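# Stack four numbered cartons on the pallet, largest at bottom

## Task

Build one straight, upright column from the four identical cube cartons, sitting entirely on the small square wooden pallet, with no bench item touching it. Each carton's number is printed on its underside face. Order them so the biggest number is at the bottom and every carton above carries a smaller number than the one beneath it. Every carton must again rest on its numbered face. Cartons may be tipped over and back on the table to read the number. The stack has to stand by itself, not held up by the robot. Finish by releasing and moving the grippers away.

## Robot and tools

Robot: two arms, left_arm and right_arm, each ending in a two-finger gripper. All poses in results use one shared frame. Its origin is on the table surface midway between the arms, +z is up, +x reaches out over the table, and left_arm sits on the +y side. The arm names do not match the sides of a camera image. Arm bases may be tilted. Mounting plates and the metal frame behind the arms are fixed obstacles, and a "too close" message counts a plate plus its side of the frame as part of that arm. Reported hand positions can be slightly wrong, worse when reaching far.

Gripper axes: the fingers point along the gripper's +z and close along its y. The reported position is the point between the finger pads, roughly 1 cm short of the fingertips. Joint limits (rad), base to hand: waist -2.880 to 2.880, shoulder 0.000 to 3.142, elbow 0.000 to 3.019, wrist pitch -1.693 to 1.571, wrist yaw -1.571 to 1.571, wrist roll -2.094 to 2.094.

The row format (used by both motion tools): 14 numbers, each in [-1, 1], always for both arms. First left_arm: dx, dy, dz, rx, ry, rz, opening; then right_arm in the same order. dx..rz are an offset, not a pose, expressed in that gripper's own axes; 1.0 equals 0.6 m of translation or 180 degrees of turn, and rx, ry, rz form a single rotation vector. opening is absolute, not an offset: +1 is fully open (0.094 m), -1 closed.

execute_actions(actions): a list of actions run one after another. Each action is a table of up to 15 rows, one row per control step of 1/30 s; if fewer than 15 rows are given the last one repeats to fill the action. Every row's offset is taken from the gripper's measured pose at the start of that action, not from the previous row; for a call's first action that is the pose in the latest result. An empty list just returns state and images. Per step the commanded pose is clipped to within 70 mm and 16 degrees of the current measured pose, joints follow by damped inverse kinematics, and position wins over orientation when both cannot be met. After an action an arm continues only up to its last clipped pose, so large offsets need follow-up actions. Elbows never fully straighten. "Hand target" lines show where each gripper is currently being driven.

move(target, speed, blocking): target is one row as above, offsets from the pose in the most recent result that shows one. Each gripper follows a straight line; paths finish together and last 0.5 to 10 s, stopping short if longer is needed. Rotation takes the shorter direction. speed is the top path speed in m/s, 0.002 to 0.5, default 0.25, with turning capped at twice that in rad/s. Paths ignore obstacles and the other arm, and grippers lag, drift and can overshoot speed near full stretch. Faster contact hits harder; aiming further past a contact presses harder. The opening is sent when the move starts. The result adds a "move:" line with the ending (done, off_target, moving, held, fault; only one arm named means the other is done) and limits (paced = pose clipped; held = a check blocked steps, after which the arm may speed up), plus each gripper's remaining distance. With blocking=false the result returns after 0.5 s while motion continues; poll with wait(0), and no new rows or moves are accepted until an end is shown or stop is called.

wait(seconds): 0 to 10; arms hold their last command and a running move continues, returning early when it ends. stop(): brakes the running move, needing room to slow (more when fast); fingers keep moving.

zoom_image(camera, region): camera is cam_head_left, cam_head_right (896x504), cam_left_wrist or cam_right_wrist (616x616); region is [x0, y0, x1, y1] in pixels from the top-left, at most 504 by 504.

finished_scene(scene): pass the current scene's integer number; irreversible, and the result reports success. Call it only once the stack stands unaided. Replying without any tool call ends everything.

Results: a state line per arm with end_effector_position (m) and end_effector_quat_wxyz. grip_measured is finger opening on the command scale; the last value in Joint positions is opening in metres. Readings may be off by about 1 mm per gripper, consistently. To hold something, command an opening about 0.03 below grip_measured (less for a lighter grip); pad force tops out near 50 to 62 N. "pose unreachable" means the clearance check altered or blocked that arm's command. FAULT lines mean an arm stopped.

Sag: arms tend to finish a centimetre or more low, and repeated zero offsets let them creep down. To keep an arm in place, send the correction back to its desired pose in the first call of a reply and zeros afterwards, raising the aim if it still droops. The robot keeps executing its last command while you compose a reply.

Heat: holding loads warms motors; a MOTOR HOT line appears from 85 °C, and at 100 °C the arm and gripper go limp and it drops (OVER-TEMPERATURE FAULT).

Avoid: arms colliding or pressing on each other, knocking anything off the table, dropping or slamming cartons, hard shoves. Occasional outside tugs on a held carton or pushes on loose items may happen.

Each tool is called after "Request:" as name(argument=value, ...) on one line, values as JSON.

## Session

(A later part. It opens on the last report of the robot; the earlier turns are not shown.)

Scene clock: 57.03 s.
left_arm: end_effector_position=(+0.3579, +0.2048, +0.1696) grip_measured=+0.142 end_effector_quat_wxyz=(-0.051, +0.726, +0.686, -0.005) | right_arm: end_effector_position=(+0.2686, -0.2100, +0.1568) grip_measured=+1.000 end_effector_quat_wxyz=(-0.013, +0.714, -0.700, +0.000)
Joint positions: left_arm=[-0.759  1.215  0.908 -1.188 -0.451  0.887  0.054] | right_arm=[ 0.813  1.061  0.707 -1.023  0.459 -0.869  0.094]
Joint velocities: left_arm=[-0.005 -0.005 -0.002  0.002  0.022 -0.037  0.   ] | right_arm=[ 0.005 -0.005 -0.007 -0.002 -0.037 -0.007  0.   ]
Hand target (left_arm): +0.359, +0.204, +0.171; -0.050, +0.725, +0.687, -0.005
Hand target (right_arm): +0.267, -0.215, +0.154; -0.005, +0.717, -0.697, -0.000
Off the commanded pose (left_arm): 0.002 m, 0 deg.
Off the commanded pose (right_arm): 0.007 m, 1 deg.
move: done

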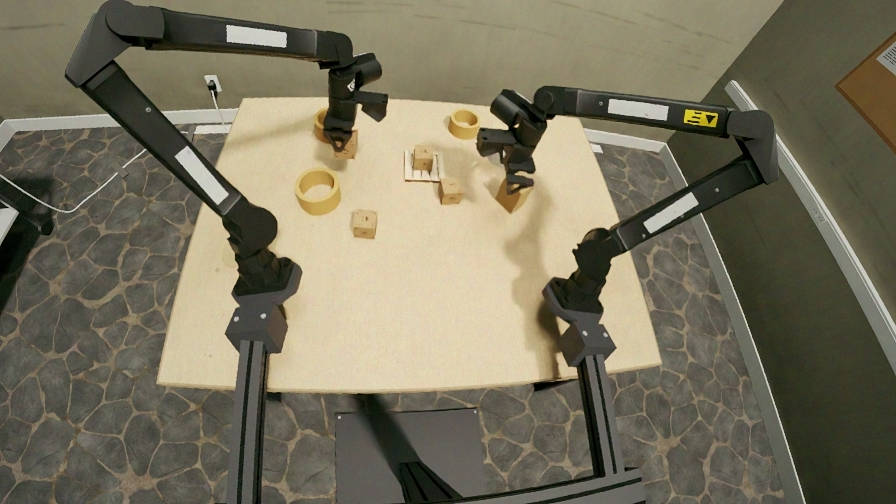

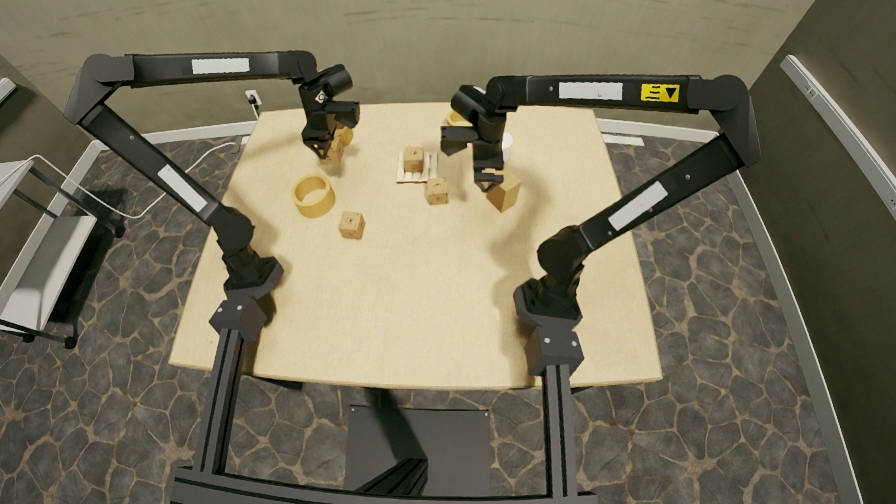

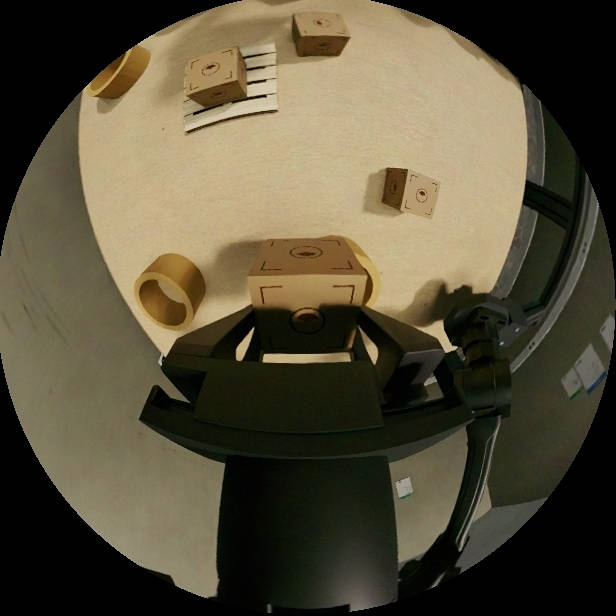

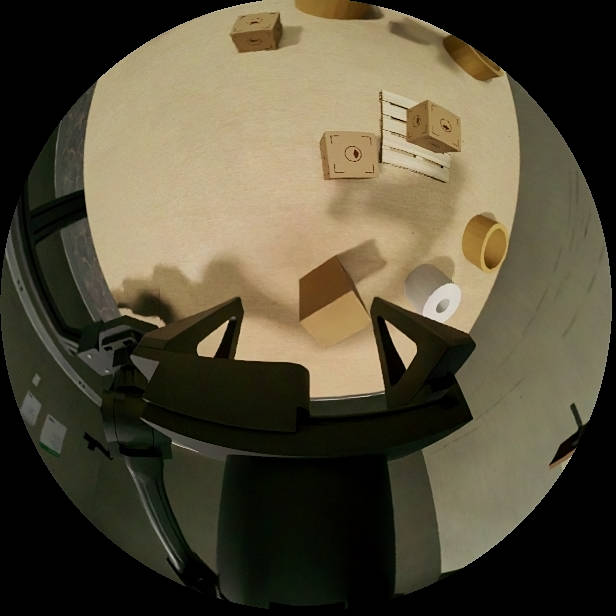

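Request:
move(target=[-0.375,0.16,0.0,-0.025,-0.021,-0.018,0.08,0.08,0,-0.03,0,0,0,1])

Scene clock: 58.63 s.
left_arm: end_effector_position=(+0.4310, -0.0132, +0.1376) grip_measured=+0.141 end_effector_quat_wxyz=(-0.015, +0.714, +0.700, +0.001) | right_arm: end_effector_position=(+0.2722, -0.2514, +0.1757) grip_measured=+1.000 end_effector_quat_wxyz=(-0.019, +0.711, -0.703, -0.000)
Joint positions: left_arm=[-0.942  1.777  1.406 -1.134 -0.476  0.681  0.054] | right_arm=[ 0.722  0.923  0.697 -1.095  0.438 -0.965  0.094]
Joint velocities: left_arm=[ 0.005 -0.005  0.007 -0.002  0.022  0.051 -0.002] | right_arm=[ 0.005 -0.005 -0.012  0.017  0.022 -0.051  0.   ]
Hand target (left_arm): +0.440, -0.024, +0.149; +0.000, +0.707, +0.707, +0.000
Hand target (right_arm): +0.269, -0.257, +0.174; -0.014, +0.713, -0.701, -0.000
Off the commanded pose (left_arm): 0.018 m, 2 deg.
Off the commanded pose (right_arm): 0.008 m, 1 deg.
move: off_target (left_arm)

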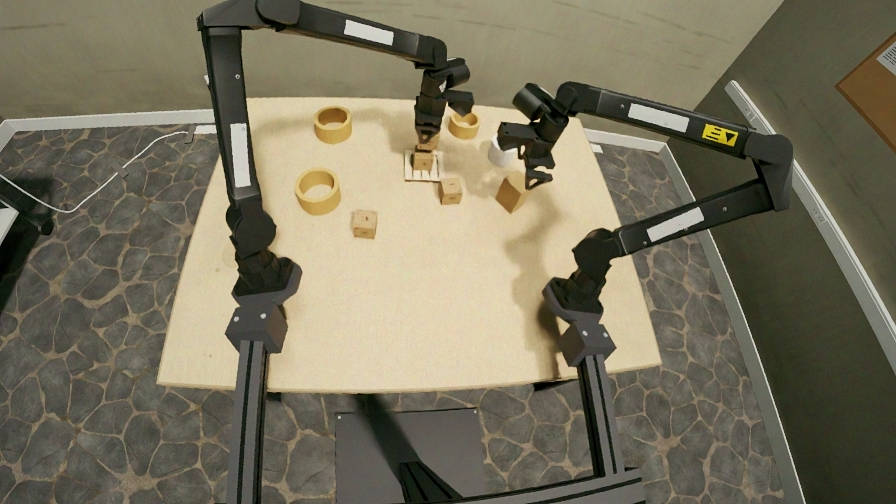

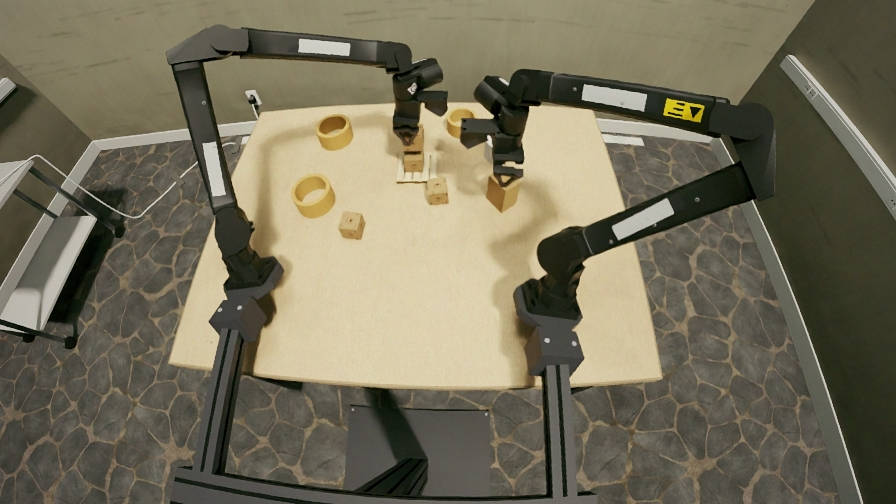

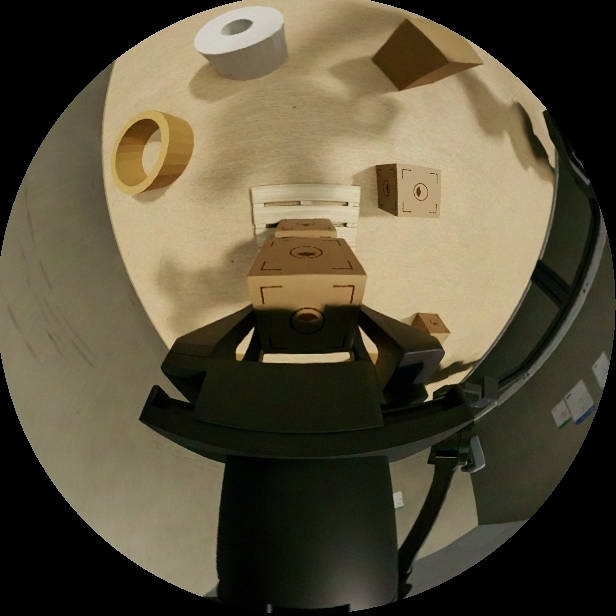

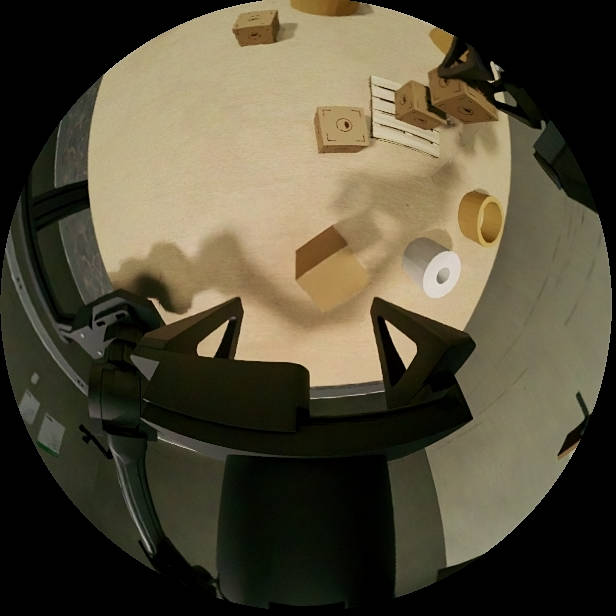

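Request:
move(target=[-0.005,0,0.055,-0.006,-0.007,0,0.08,0,0,0,0,0,0,1], speed=0.06)

Request:
zoom_image(camera="cam_head_left", region=[380,110,470,200])

Request:
zoom_image(camera="cam_left_wrist", region=[230,170,390,290])

Scene clock: 59.83 s.
left_arm: end_effector_position=(+0.4289, -0.0134, +0.1115) grip_measured=+0.141 end_effector_quat_wxyz=(+0.001, +0.711, +0.703, +0.000) | right_arm: end_effector_position=(+0.2722, -0.2514, +0.1757) grip_measured=+1.000 end_effector_quat_wxyz=(-0.019, +0.711, -0.703, -0.000)
Joint positions: left_arm=[-0.923  1.785  1.347 -1.021 -0.476  0.71   0.054] | right_arm=[ 0.722  0.923  0.697 -1.095  0.438 -0.967  0.094]
Joint velocities: left_arm=[-0.005 -0.015  0.007 -0.002 -0.022  0.051  0.001] | right_arm=[-0.005 -0.005 -0.007 -0.002 -0.022 -0.007  0.   ]
Hand target (left_arm): +0.430, -0.016, +0.104; -0.001, +0.714, +0.701, -0.001
Hand target (right_arm): +0.272, -0.251, +0.176; -0.019, +0.711, -0.703, -0.000
Off the commanded pose (left_arm): 0.007 m, 1 deg.
Off the commanded pose (right_arm): 0.000 m, 0 deg.
move: done

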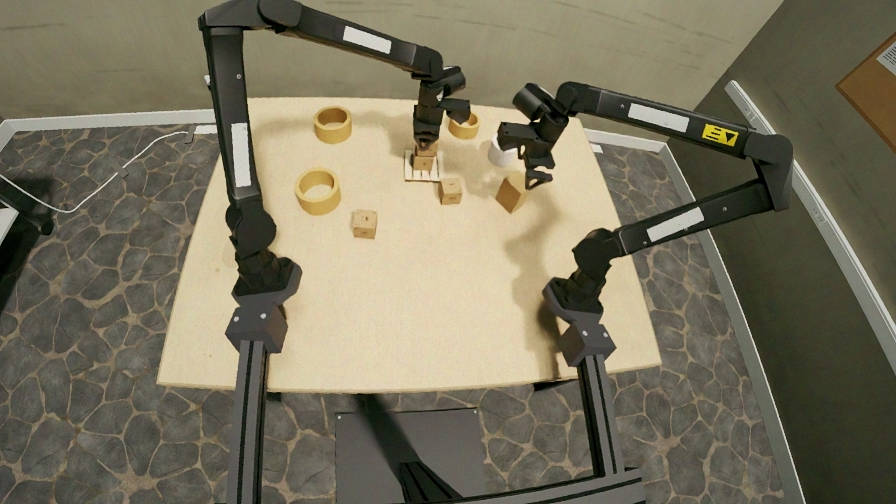

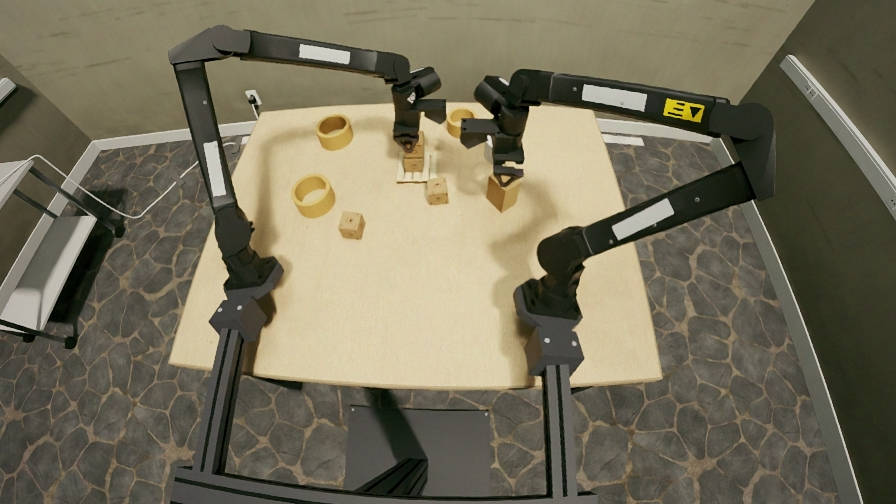

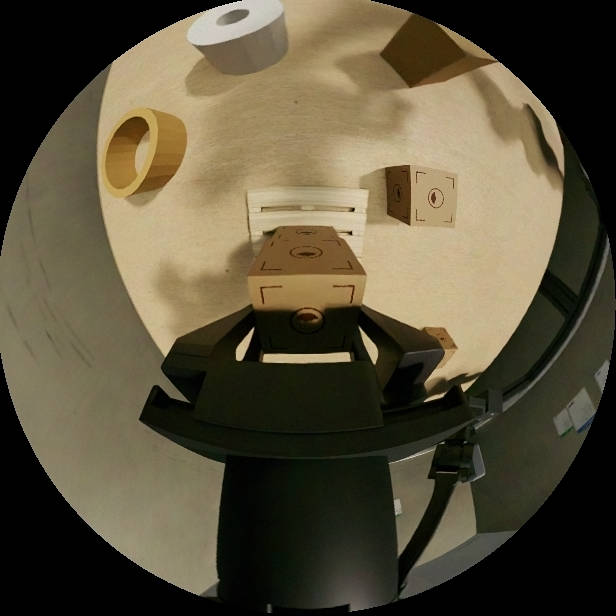

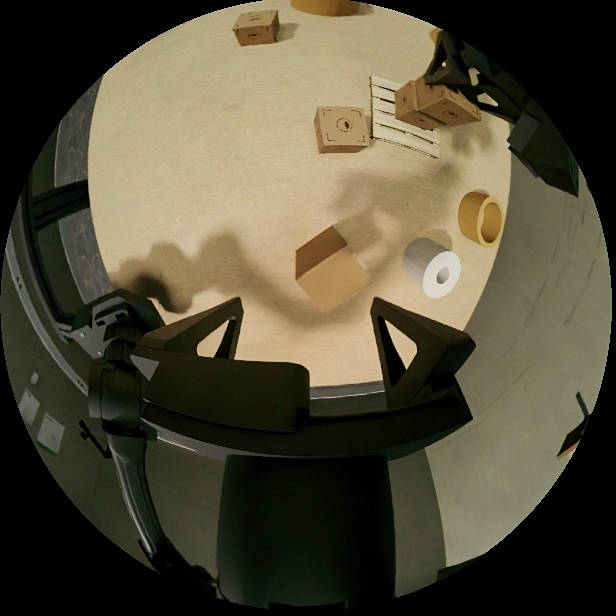

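Region (380, 110, 470, 200) of cam_head_left's 896x504 image, scaled by 5.600, with more detail than that image has.

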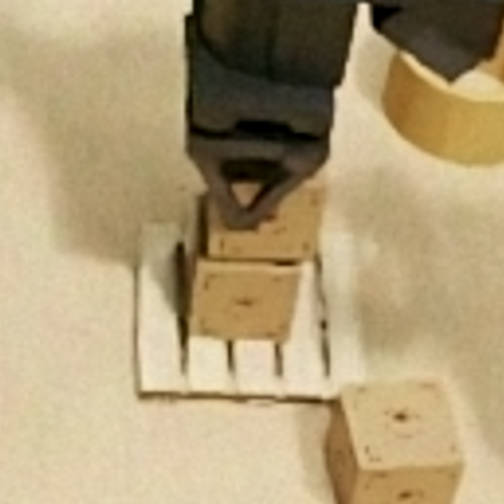

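Region (230, 170, 390, 290) of cam_left_wrist's 616x616 image, scaled by 3.150, with more detail than that image has; it fills the top 378 rows of this view, and the rest is white.

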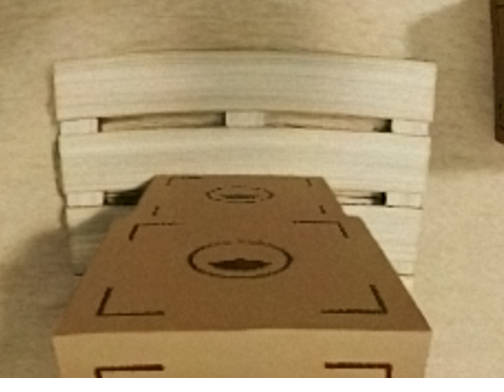

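Needs about +7 mm y.

Request:
move(target=[0.02,0,0,0,0,0,0.08,0,0,0,0,0,0,1], speed=0.04)

Request:
move(target=[0,0,0.028,0,0,0,0.08,0,0,0,0,0,0,1], speed=0.04)

Request:
zoom_image(camera="cam_head_left", region=[380,110,470,200])

Scene clock: 60.70 s.
left_arm: end_effector_position=(+0.4181, -0.0050, +0.1021) grip_measured=+0.141 end_effector_quat_wxyz=(-0.013, +0.715, +0.699, +0.001) | right_arm: end_effector_position=(+0.2722, -0.2514, +0.1757) grip_measured=+1.000 end_effector_quat_wxyz=(-0.019, +0.711, -0.703, -0.000)
Joint positions: left_arm=[-0.919  1.784  1.316 -1.02  -0.476  0.713  0.054] | right_arm=[ 0.722  0.923  0.697 -1.095  0.438 -0.967  0.094]
Joint velocities: left_arm=[ 0.005  0.005 -0.022 -0.002 -0.095  0.051  0.   ] | right_arm=[ 0.005  0.015  0.012 -0.002  0.051 -0.007  0.   ]
Hand target (left_arm): +0.429, -0.001, +0.112; +0.001, +0.711, +0.703, +0.000
Hand target (right_arm): +0.272, -0.251, +0.176; -0.019, +0.711, -0.703, -0.000
Off the commanded pose (left_arm): 0.015 m, 2 deg.
Off the commanded pose (right_arm): 0.000 m, 0 deg.
move: off_target (left_arm)

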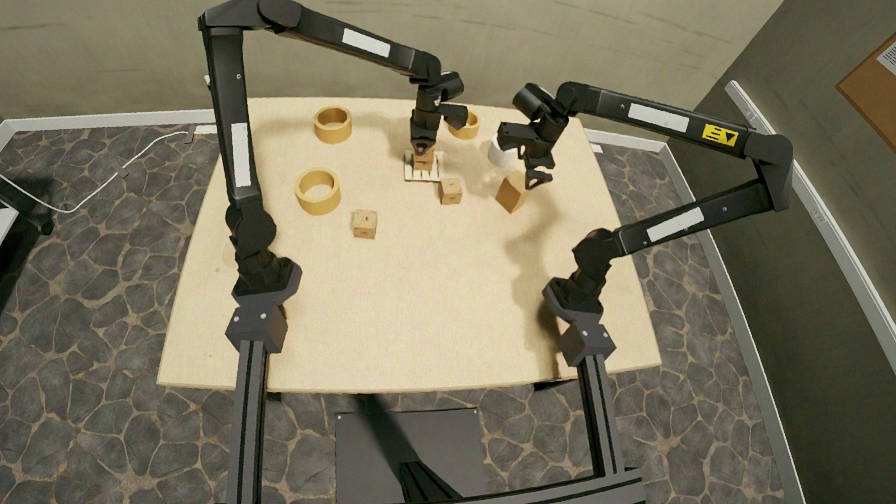

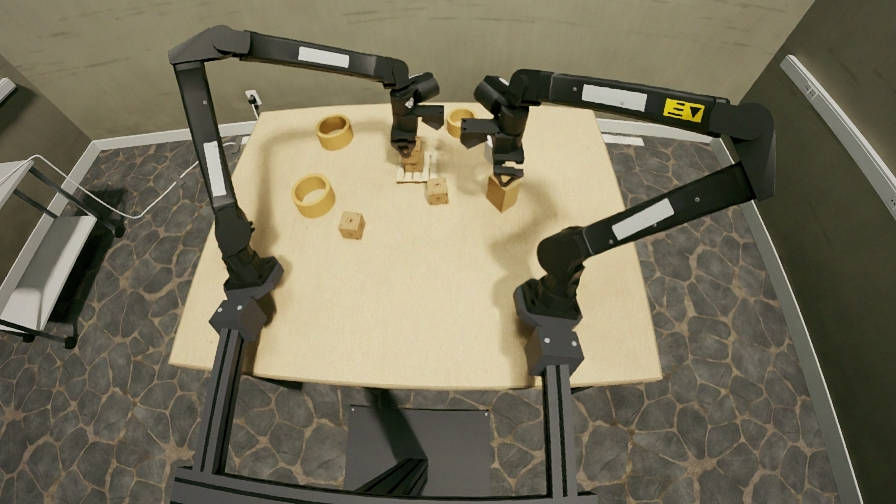

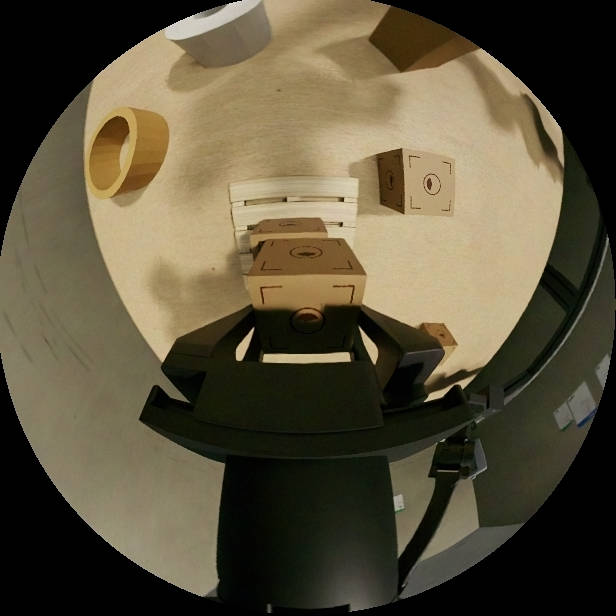

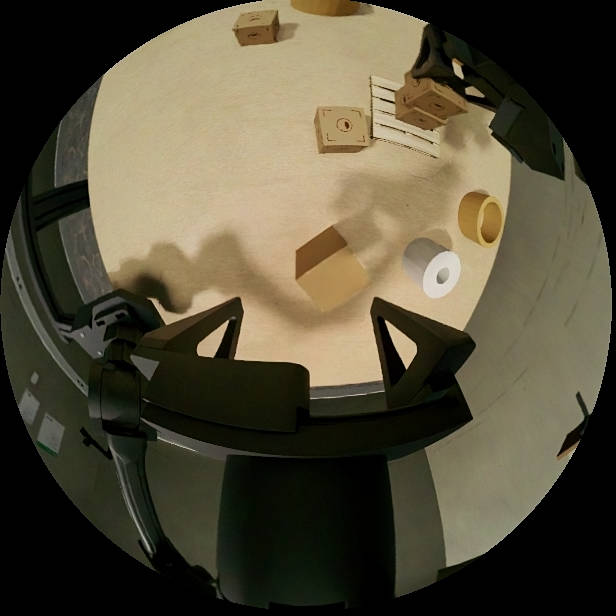

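Scene clock: 61.40 s.
left_arm: end_effector_position=(+0.4173, -0.0049, +0.1007) grip_measured=+0.141 end_effector_quat_wxyz=(-0.011, +0.715, +0.699, +0.001) | right_arm: end_effector_position=(+0.2722, -0.2514, +0.1757) grip_measured=+1.000 end_effector_quat_wxyz=(-0.019, +0.711, -0.703, -0.000)
Joint positions: left_arm=[-0.919  1.783  1.309 -1.01  -0.476  0.715  0.054] | right_arm=[ 0.722  0.923  0.697 -1.095  0.438 -0.967  0.094]
Joint velocities: left_arm=[ 0.005 -0.005 -0.002 -0.007  0.007  0.037 -0.   ] | right_arm=[-0.005  0.015 -0.012 -0.002 -0.007  0.066  0.   ]
Hand target (left_arm): +0.417, -0.004, +0.086; -0.013, +0.715, +0.699, +0.001
Hand target (right_arm): +0.272, -0.251, +0.176; -0.019, +0.711, -0.703, -0.000
Off the commanded pose (left_arm): 0.015 m, 0 deg.
Off the commanded pose (right_arm): 0.000 m, 0 deg.
move: off_target (left_arm)

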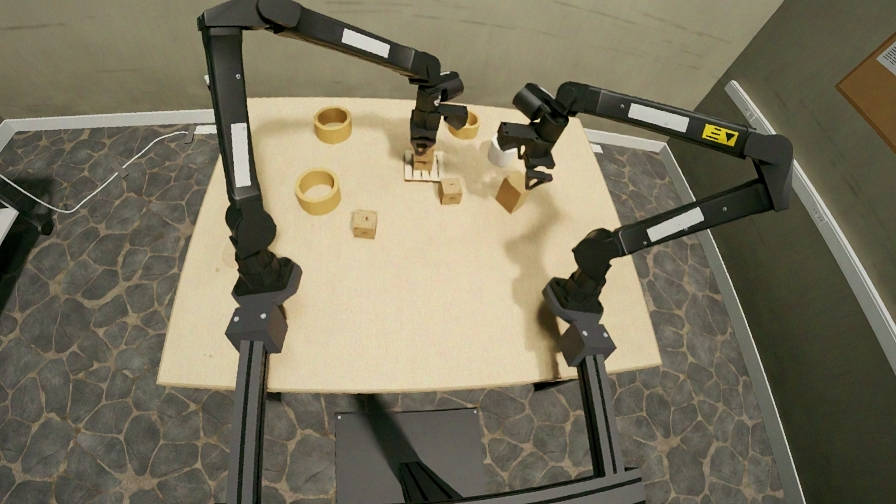

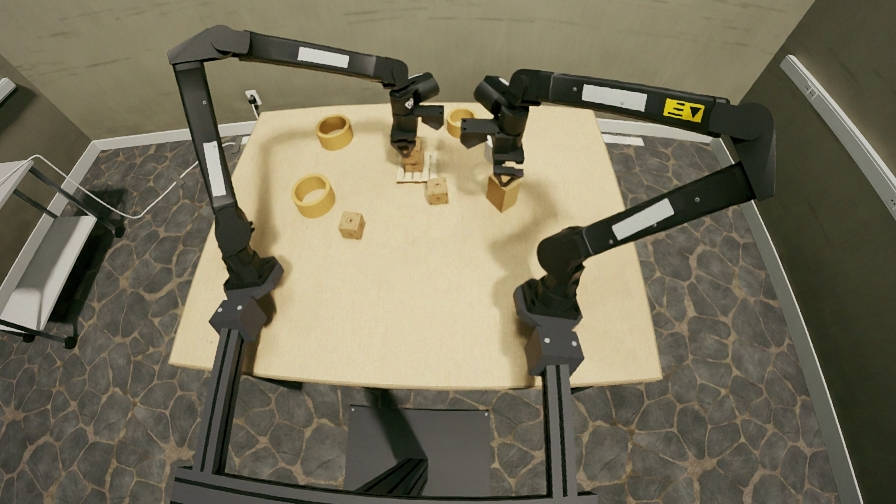

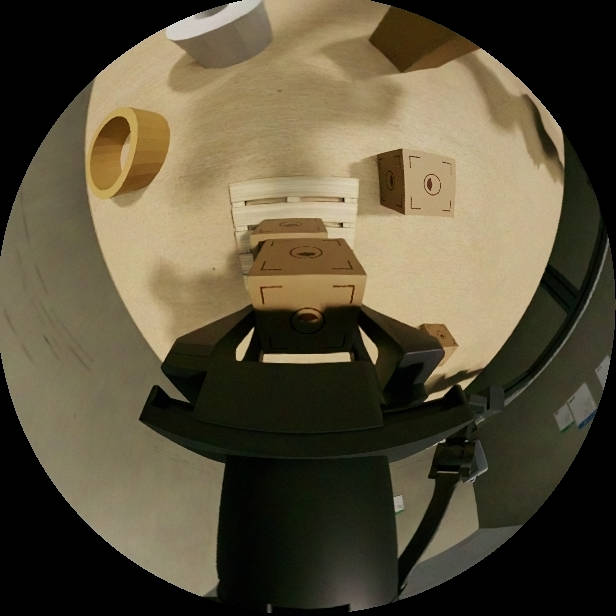

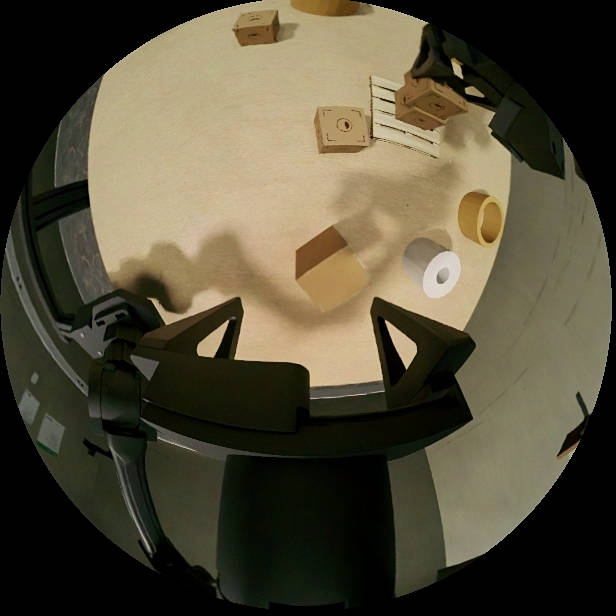

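Region (380, 110, 470, 200) of cam_head_left's 896x504 image, scaled by 5.600, with more detail than that image has.

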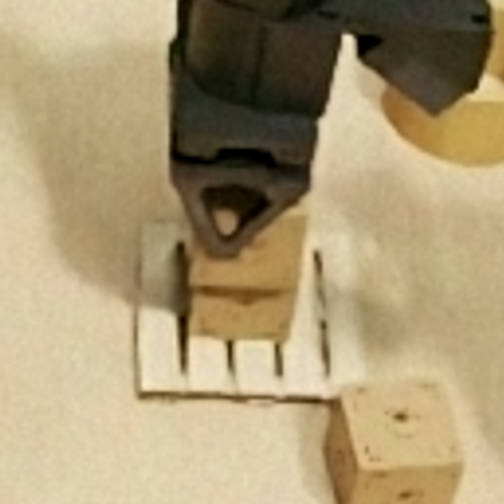

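Request:
execute_actions(actions=[])

Request:
move(target=[0,0.03,-0.04,0,0,0,0.08,0,0,0,0,0,0,1], speed=0.08)

Scene clock: 62.30 s.
left_arm: end_effector_position=(+0.4173, -0.0049, +0.1007) grip_measured=+0.141 end_effector_quat_wxyz=(-0.011, +0.715, +0.699, +0.001) | right_arm: end_effector_position=(+0.2722, -0.2514, +0.1757) grip_measured=+1.000 end_effector_quat_wxyz=(-0.019, +0.711, -0.703, -0.000)
Joint positions: left_arm=[-0.919  1.783  1.309 -1.01  -0.476  0.715  0.054] | right_arm=[ 0.722  0.923  0.697 -1.095  0.438 -0.967  0.094]
Joint velocities: left_arm=[ 0.015 -0.005 -0.012 -0.007  0.022 -0.051  0.   ] | right_arm=[ 0.005 -0.005 -0.002 -0.002  0.022  0.022  0.   ]
Hand target (left_arm): +0.417, -0.004, +0.086; -0.013, +0.715, +0.699, +0.001
Hand target (right_arm): +0.272, -0.251, +0.176; -0.019, +0.711, -0.703, -0.000
Off the commanded pose (left_arm): 0.015 m, 0 deg.
Off the commanded pose (right_arm): 0.000 m, 0 deg.

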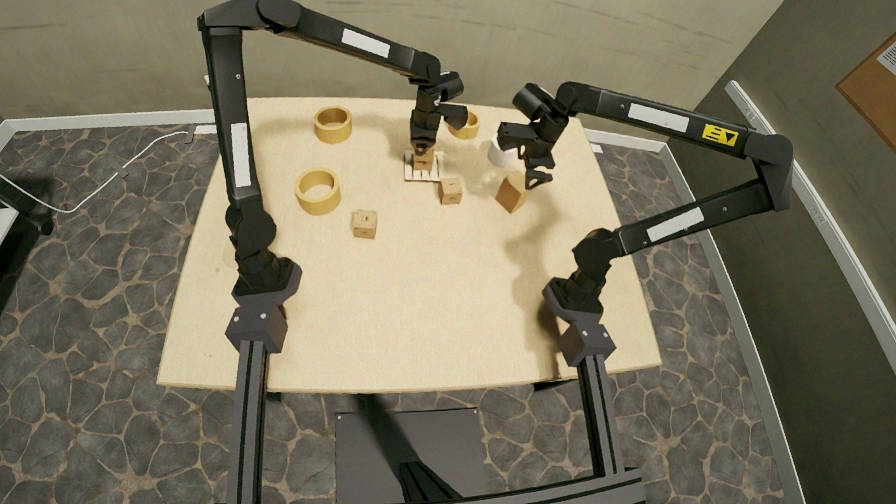

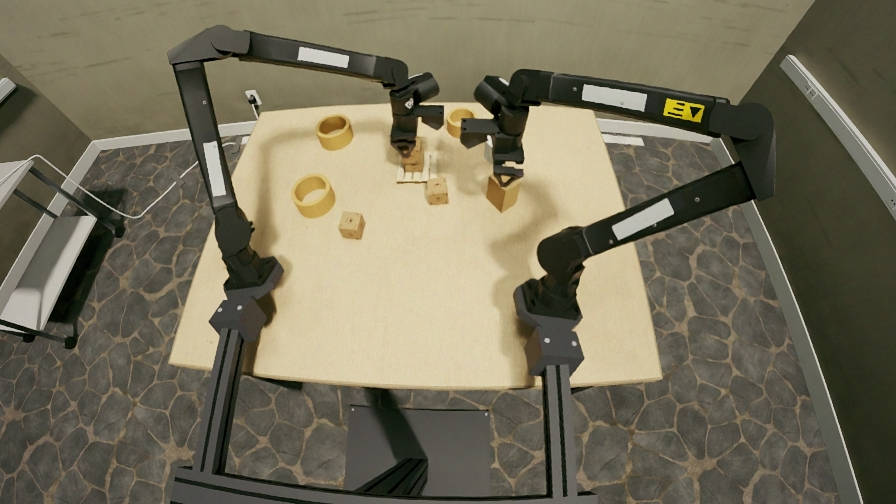

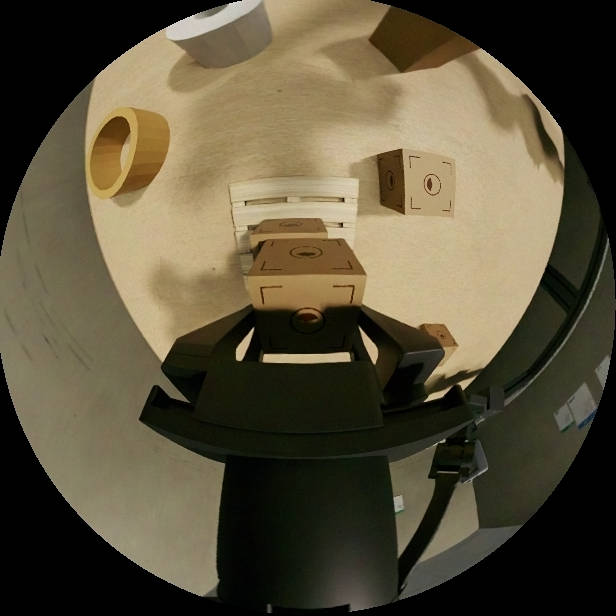

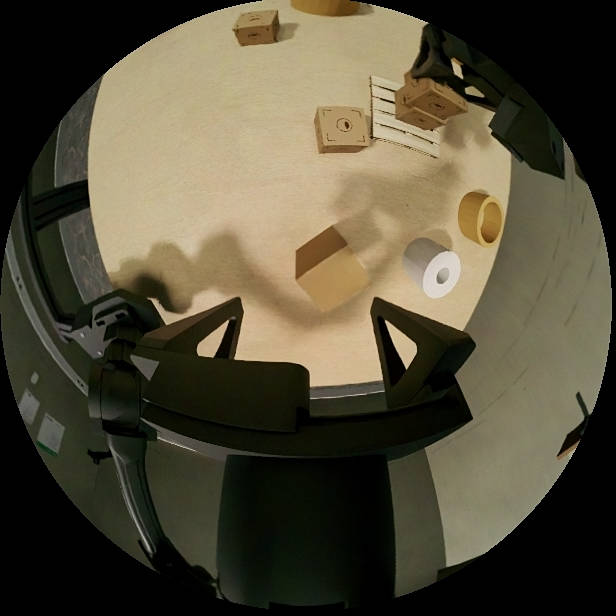

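Scene clock: 63.13 s.
left_arm: end_effector_position=(+0.4202, -0.0004, +0.1105) grip_measured=+0.141 end_effector_quat_wxyz=(-0.027, +0.721, +0.693, +0.003) | right_arm: end_effector_position=(+0.2722, -0.2514, +0.1757) grip_measured=+1.000 end_effector_quat_wxyz=(-0.019, +0.711, -0.703, -0.000)
Joint positions: left_arm=[-0.919  1.782  1.34  -1.078 -0.477  0.715  0.054] | right_arm=[ 0.722  0.923  0.697 -1.095  0.438 -0.967  0.094]
Joint velocities: left_arm=[ 0.005  0.005 -0.002 -0.007  0.051 -0.066  0.   ] | right_arm=[-0.005 -0.005 -0.017 -0.017 -0.037 -0.022  0.   ]
Hand target (left_arm): +0.435, -0.005, +0.125; -0.011, +0.715, +0.699, +0.001
Hand target (right_arm): +0.272, -0.251, +0.176; -0.019, +0.711, -0.703, -0.000
Off the commanded pose (left_arm): 0.022 m, 2 deg.
Off the commanded pose (right_arm): 0.000 m, 0 deg.
move: off_target (left_arm)

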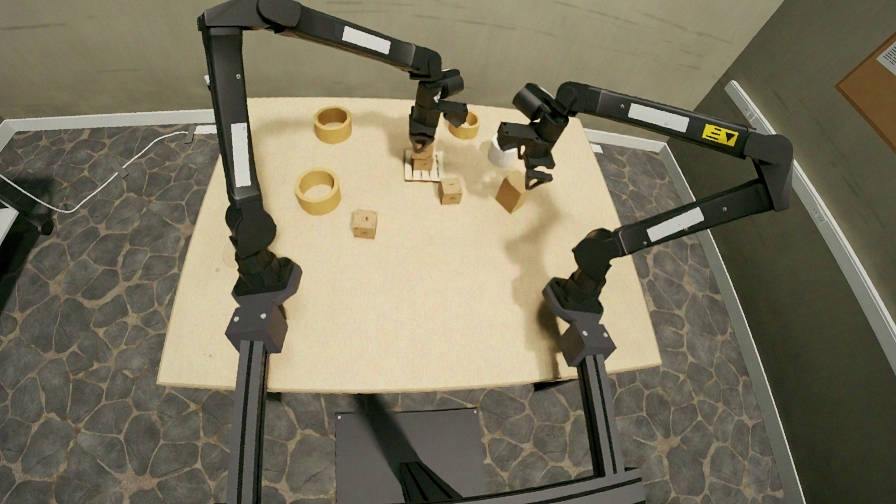

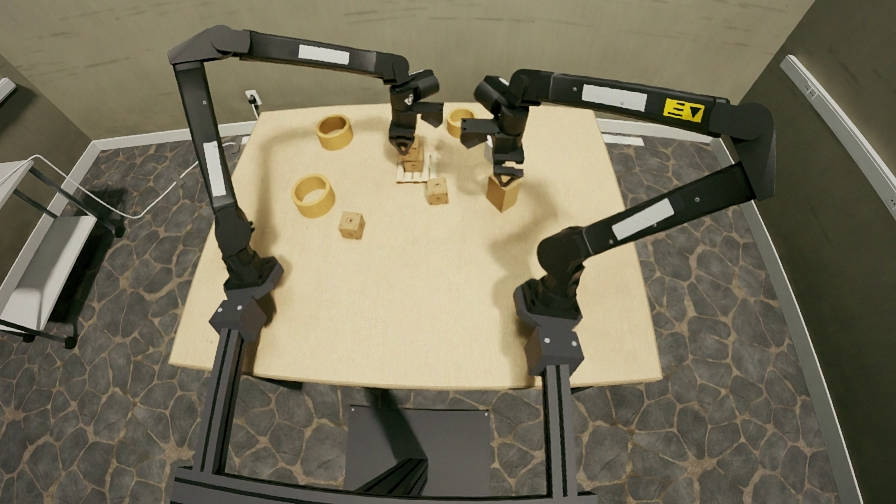

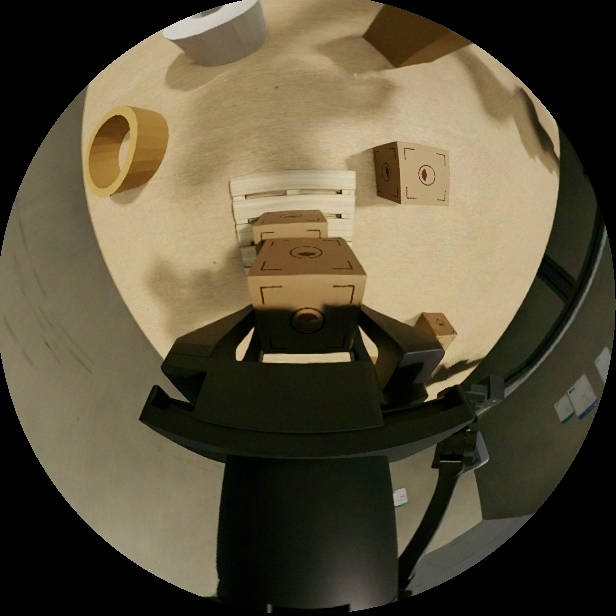

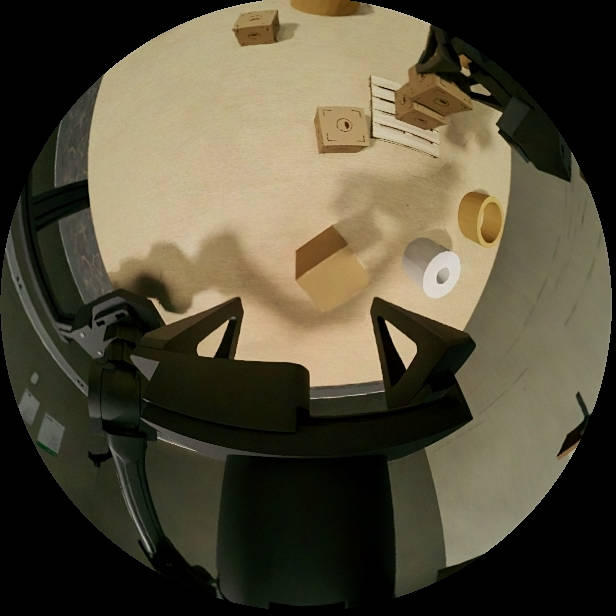

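Request:
move(target=[-0.018,0.04,-0.04,-0.011,-0.011,0.008,0.08,0,0,0,0,0,0,1], speed=0.08)

Scene clock: 64.13 s.
left_arm: end_effector_position=(+0.4318, -0.0063, +0.1203) grip_measured=+0.141 end_effector_quat_wxyz=(-0.016, +0.729, +0.684, +0.002) | right_arm: end_effector_position=(+0.2722, -0.2514, +0.1757) grip_measured=+1.000 end_effector_quat_wxyz=(-0.019, +0.711, -0.703, -0.000)
Joint positions: left_arm=[-0.919  1.782  1.375 -1.089 -0.477  0.749  0.054] | right_arm=[ 0.722  0.923  0.697 -1.095  0.438 -0.967  0.094]
Joint velocities: left_arm=[-0.005  0.005 -0.012  0.002 -0.022 -0.037 -0.   ] | right_arm=[-0.015 -0.005 -0.002 -0.012  0.007  0.007  0.   ]
Hand target (left_arm): +0.444, -0.013, +0.133; -0.002, +0.730, +0.684, +0.002
Hand target (right_arm): +0.272, -0.251, +0.176; -0.019, +0.711, -0.703, -0.000
Off the commanded pose (left_arm): 0.019 m, 2 deg.
Off the commanded pose (right_arm): 0.000 m, 0 deg.
move: off_target (left_arm)

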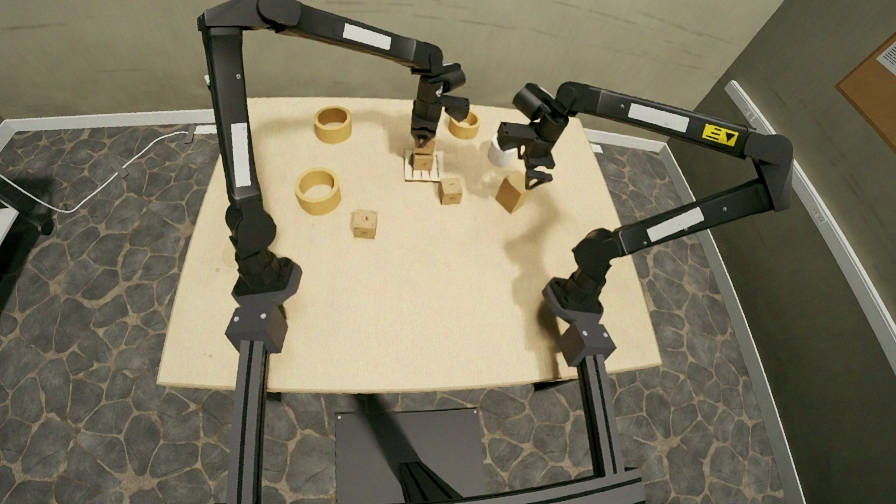

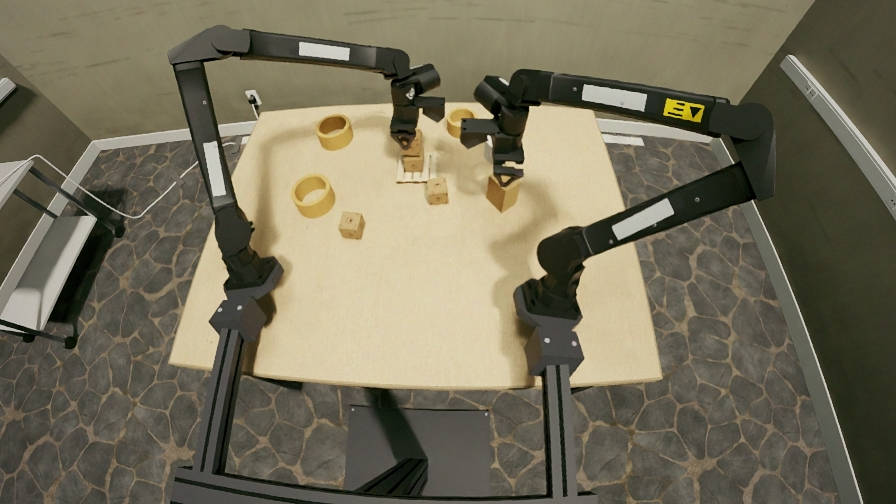

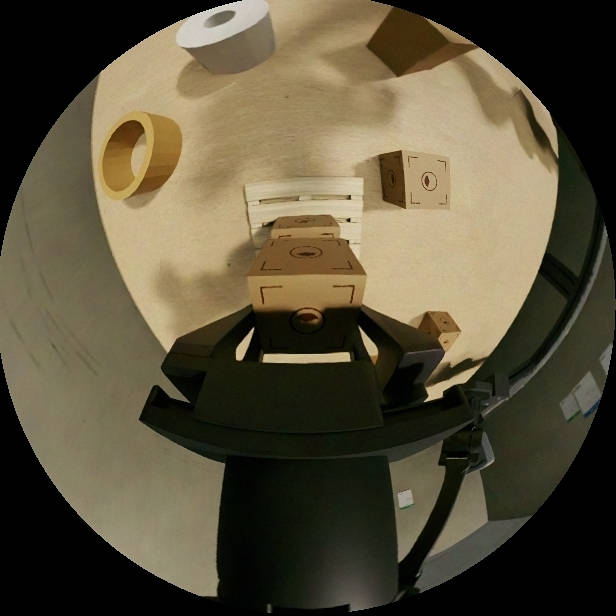

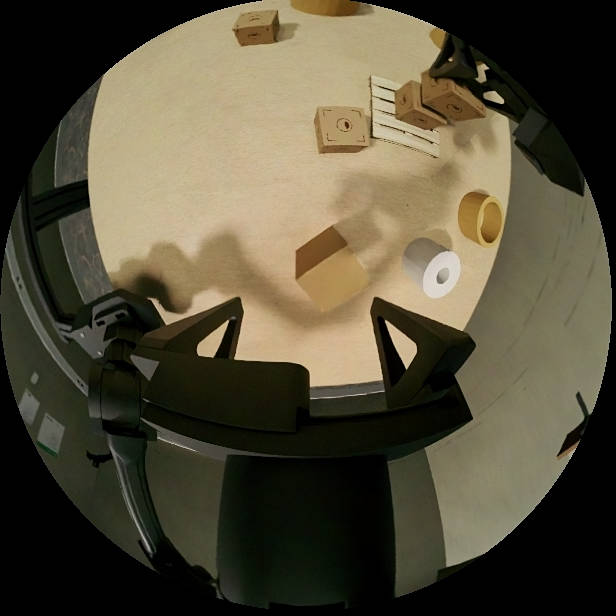

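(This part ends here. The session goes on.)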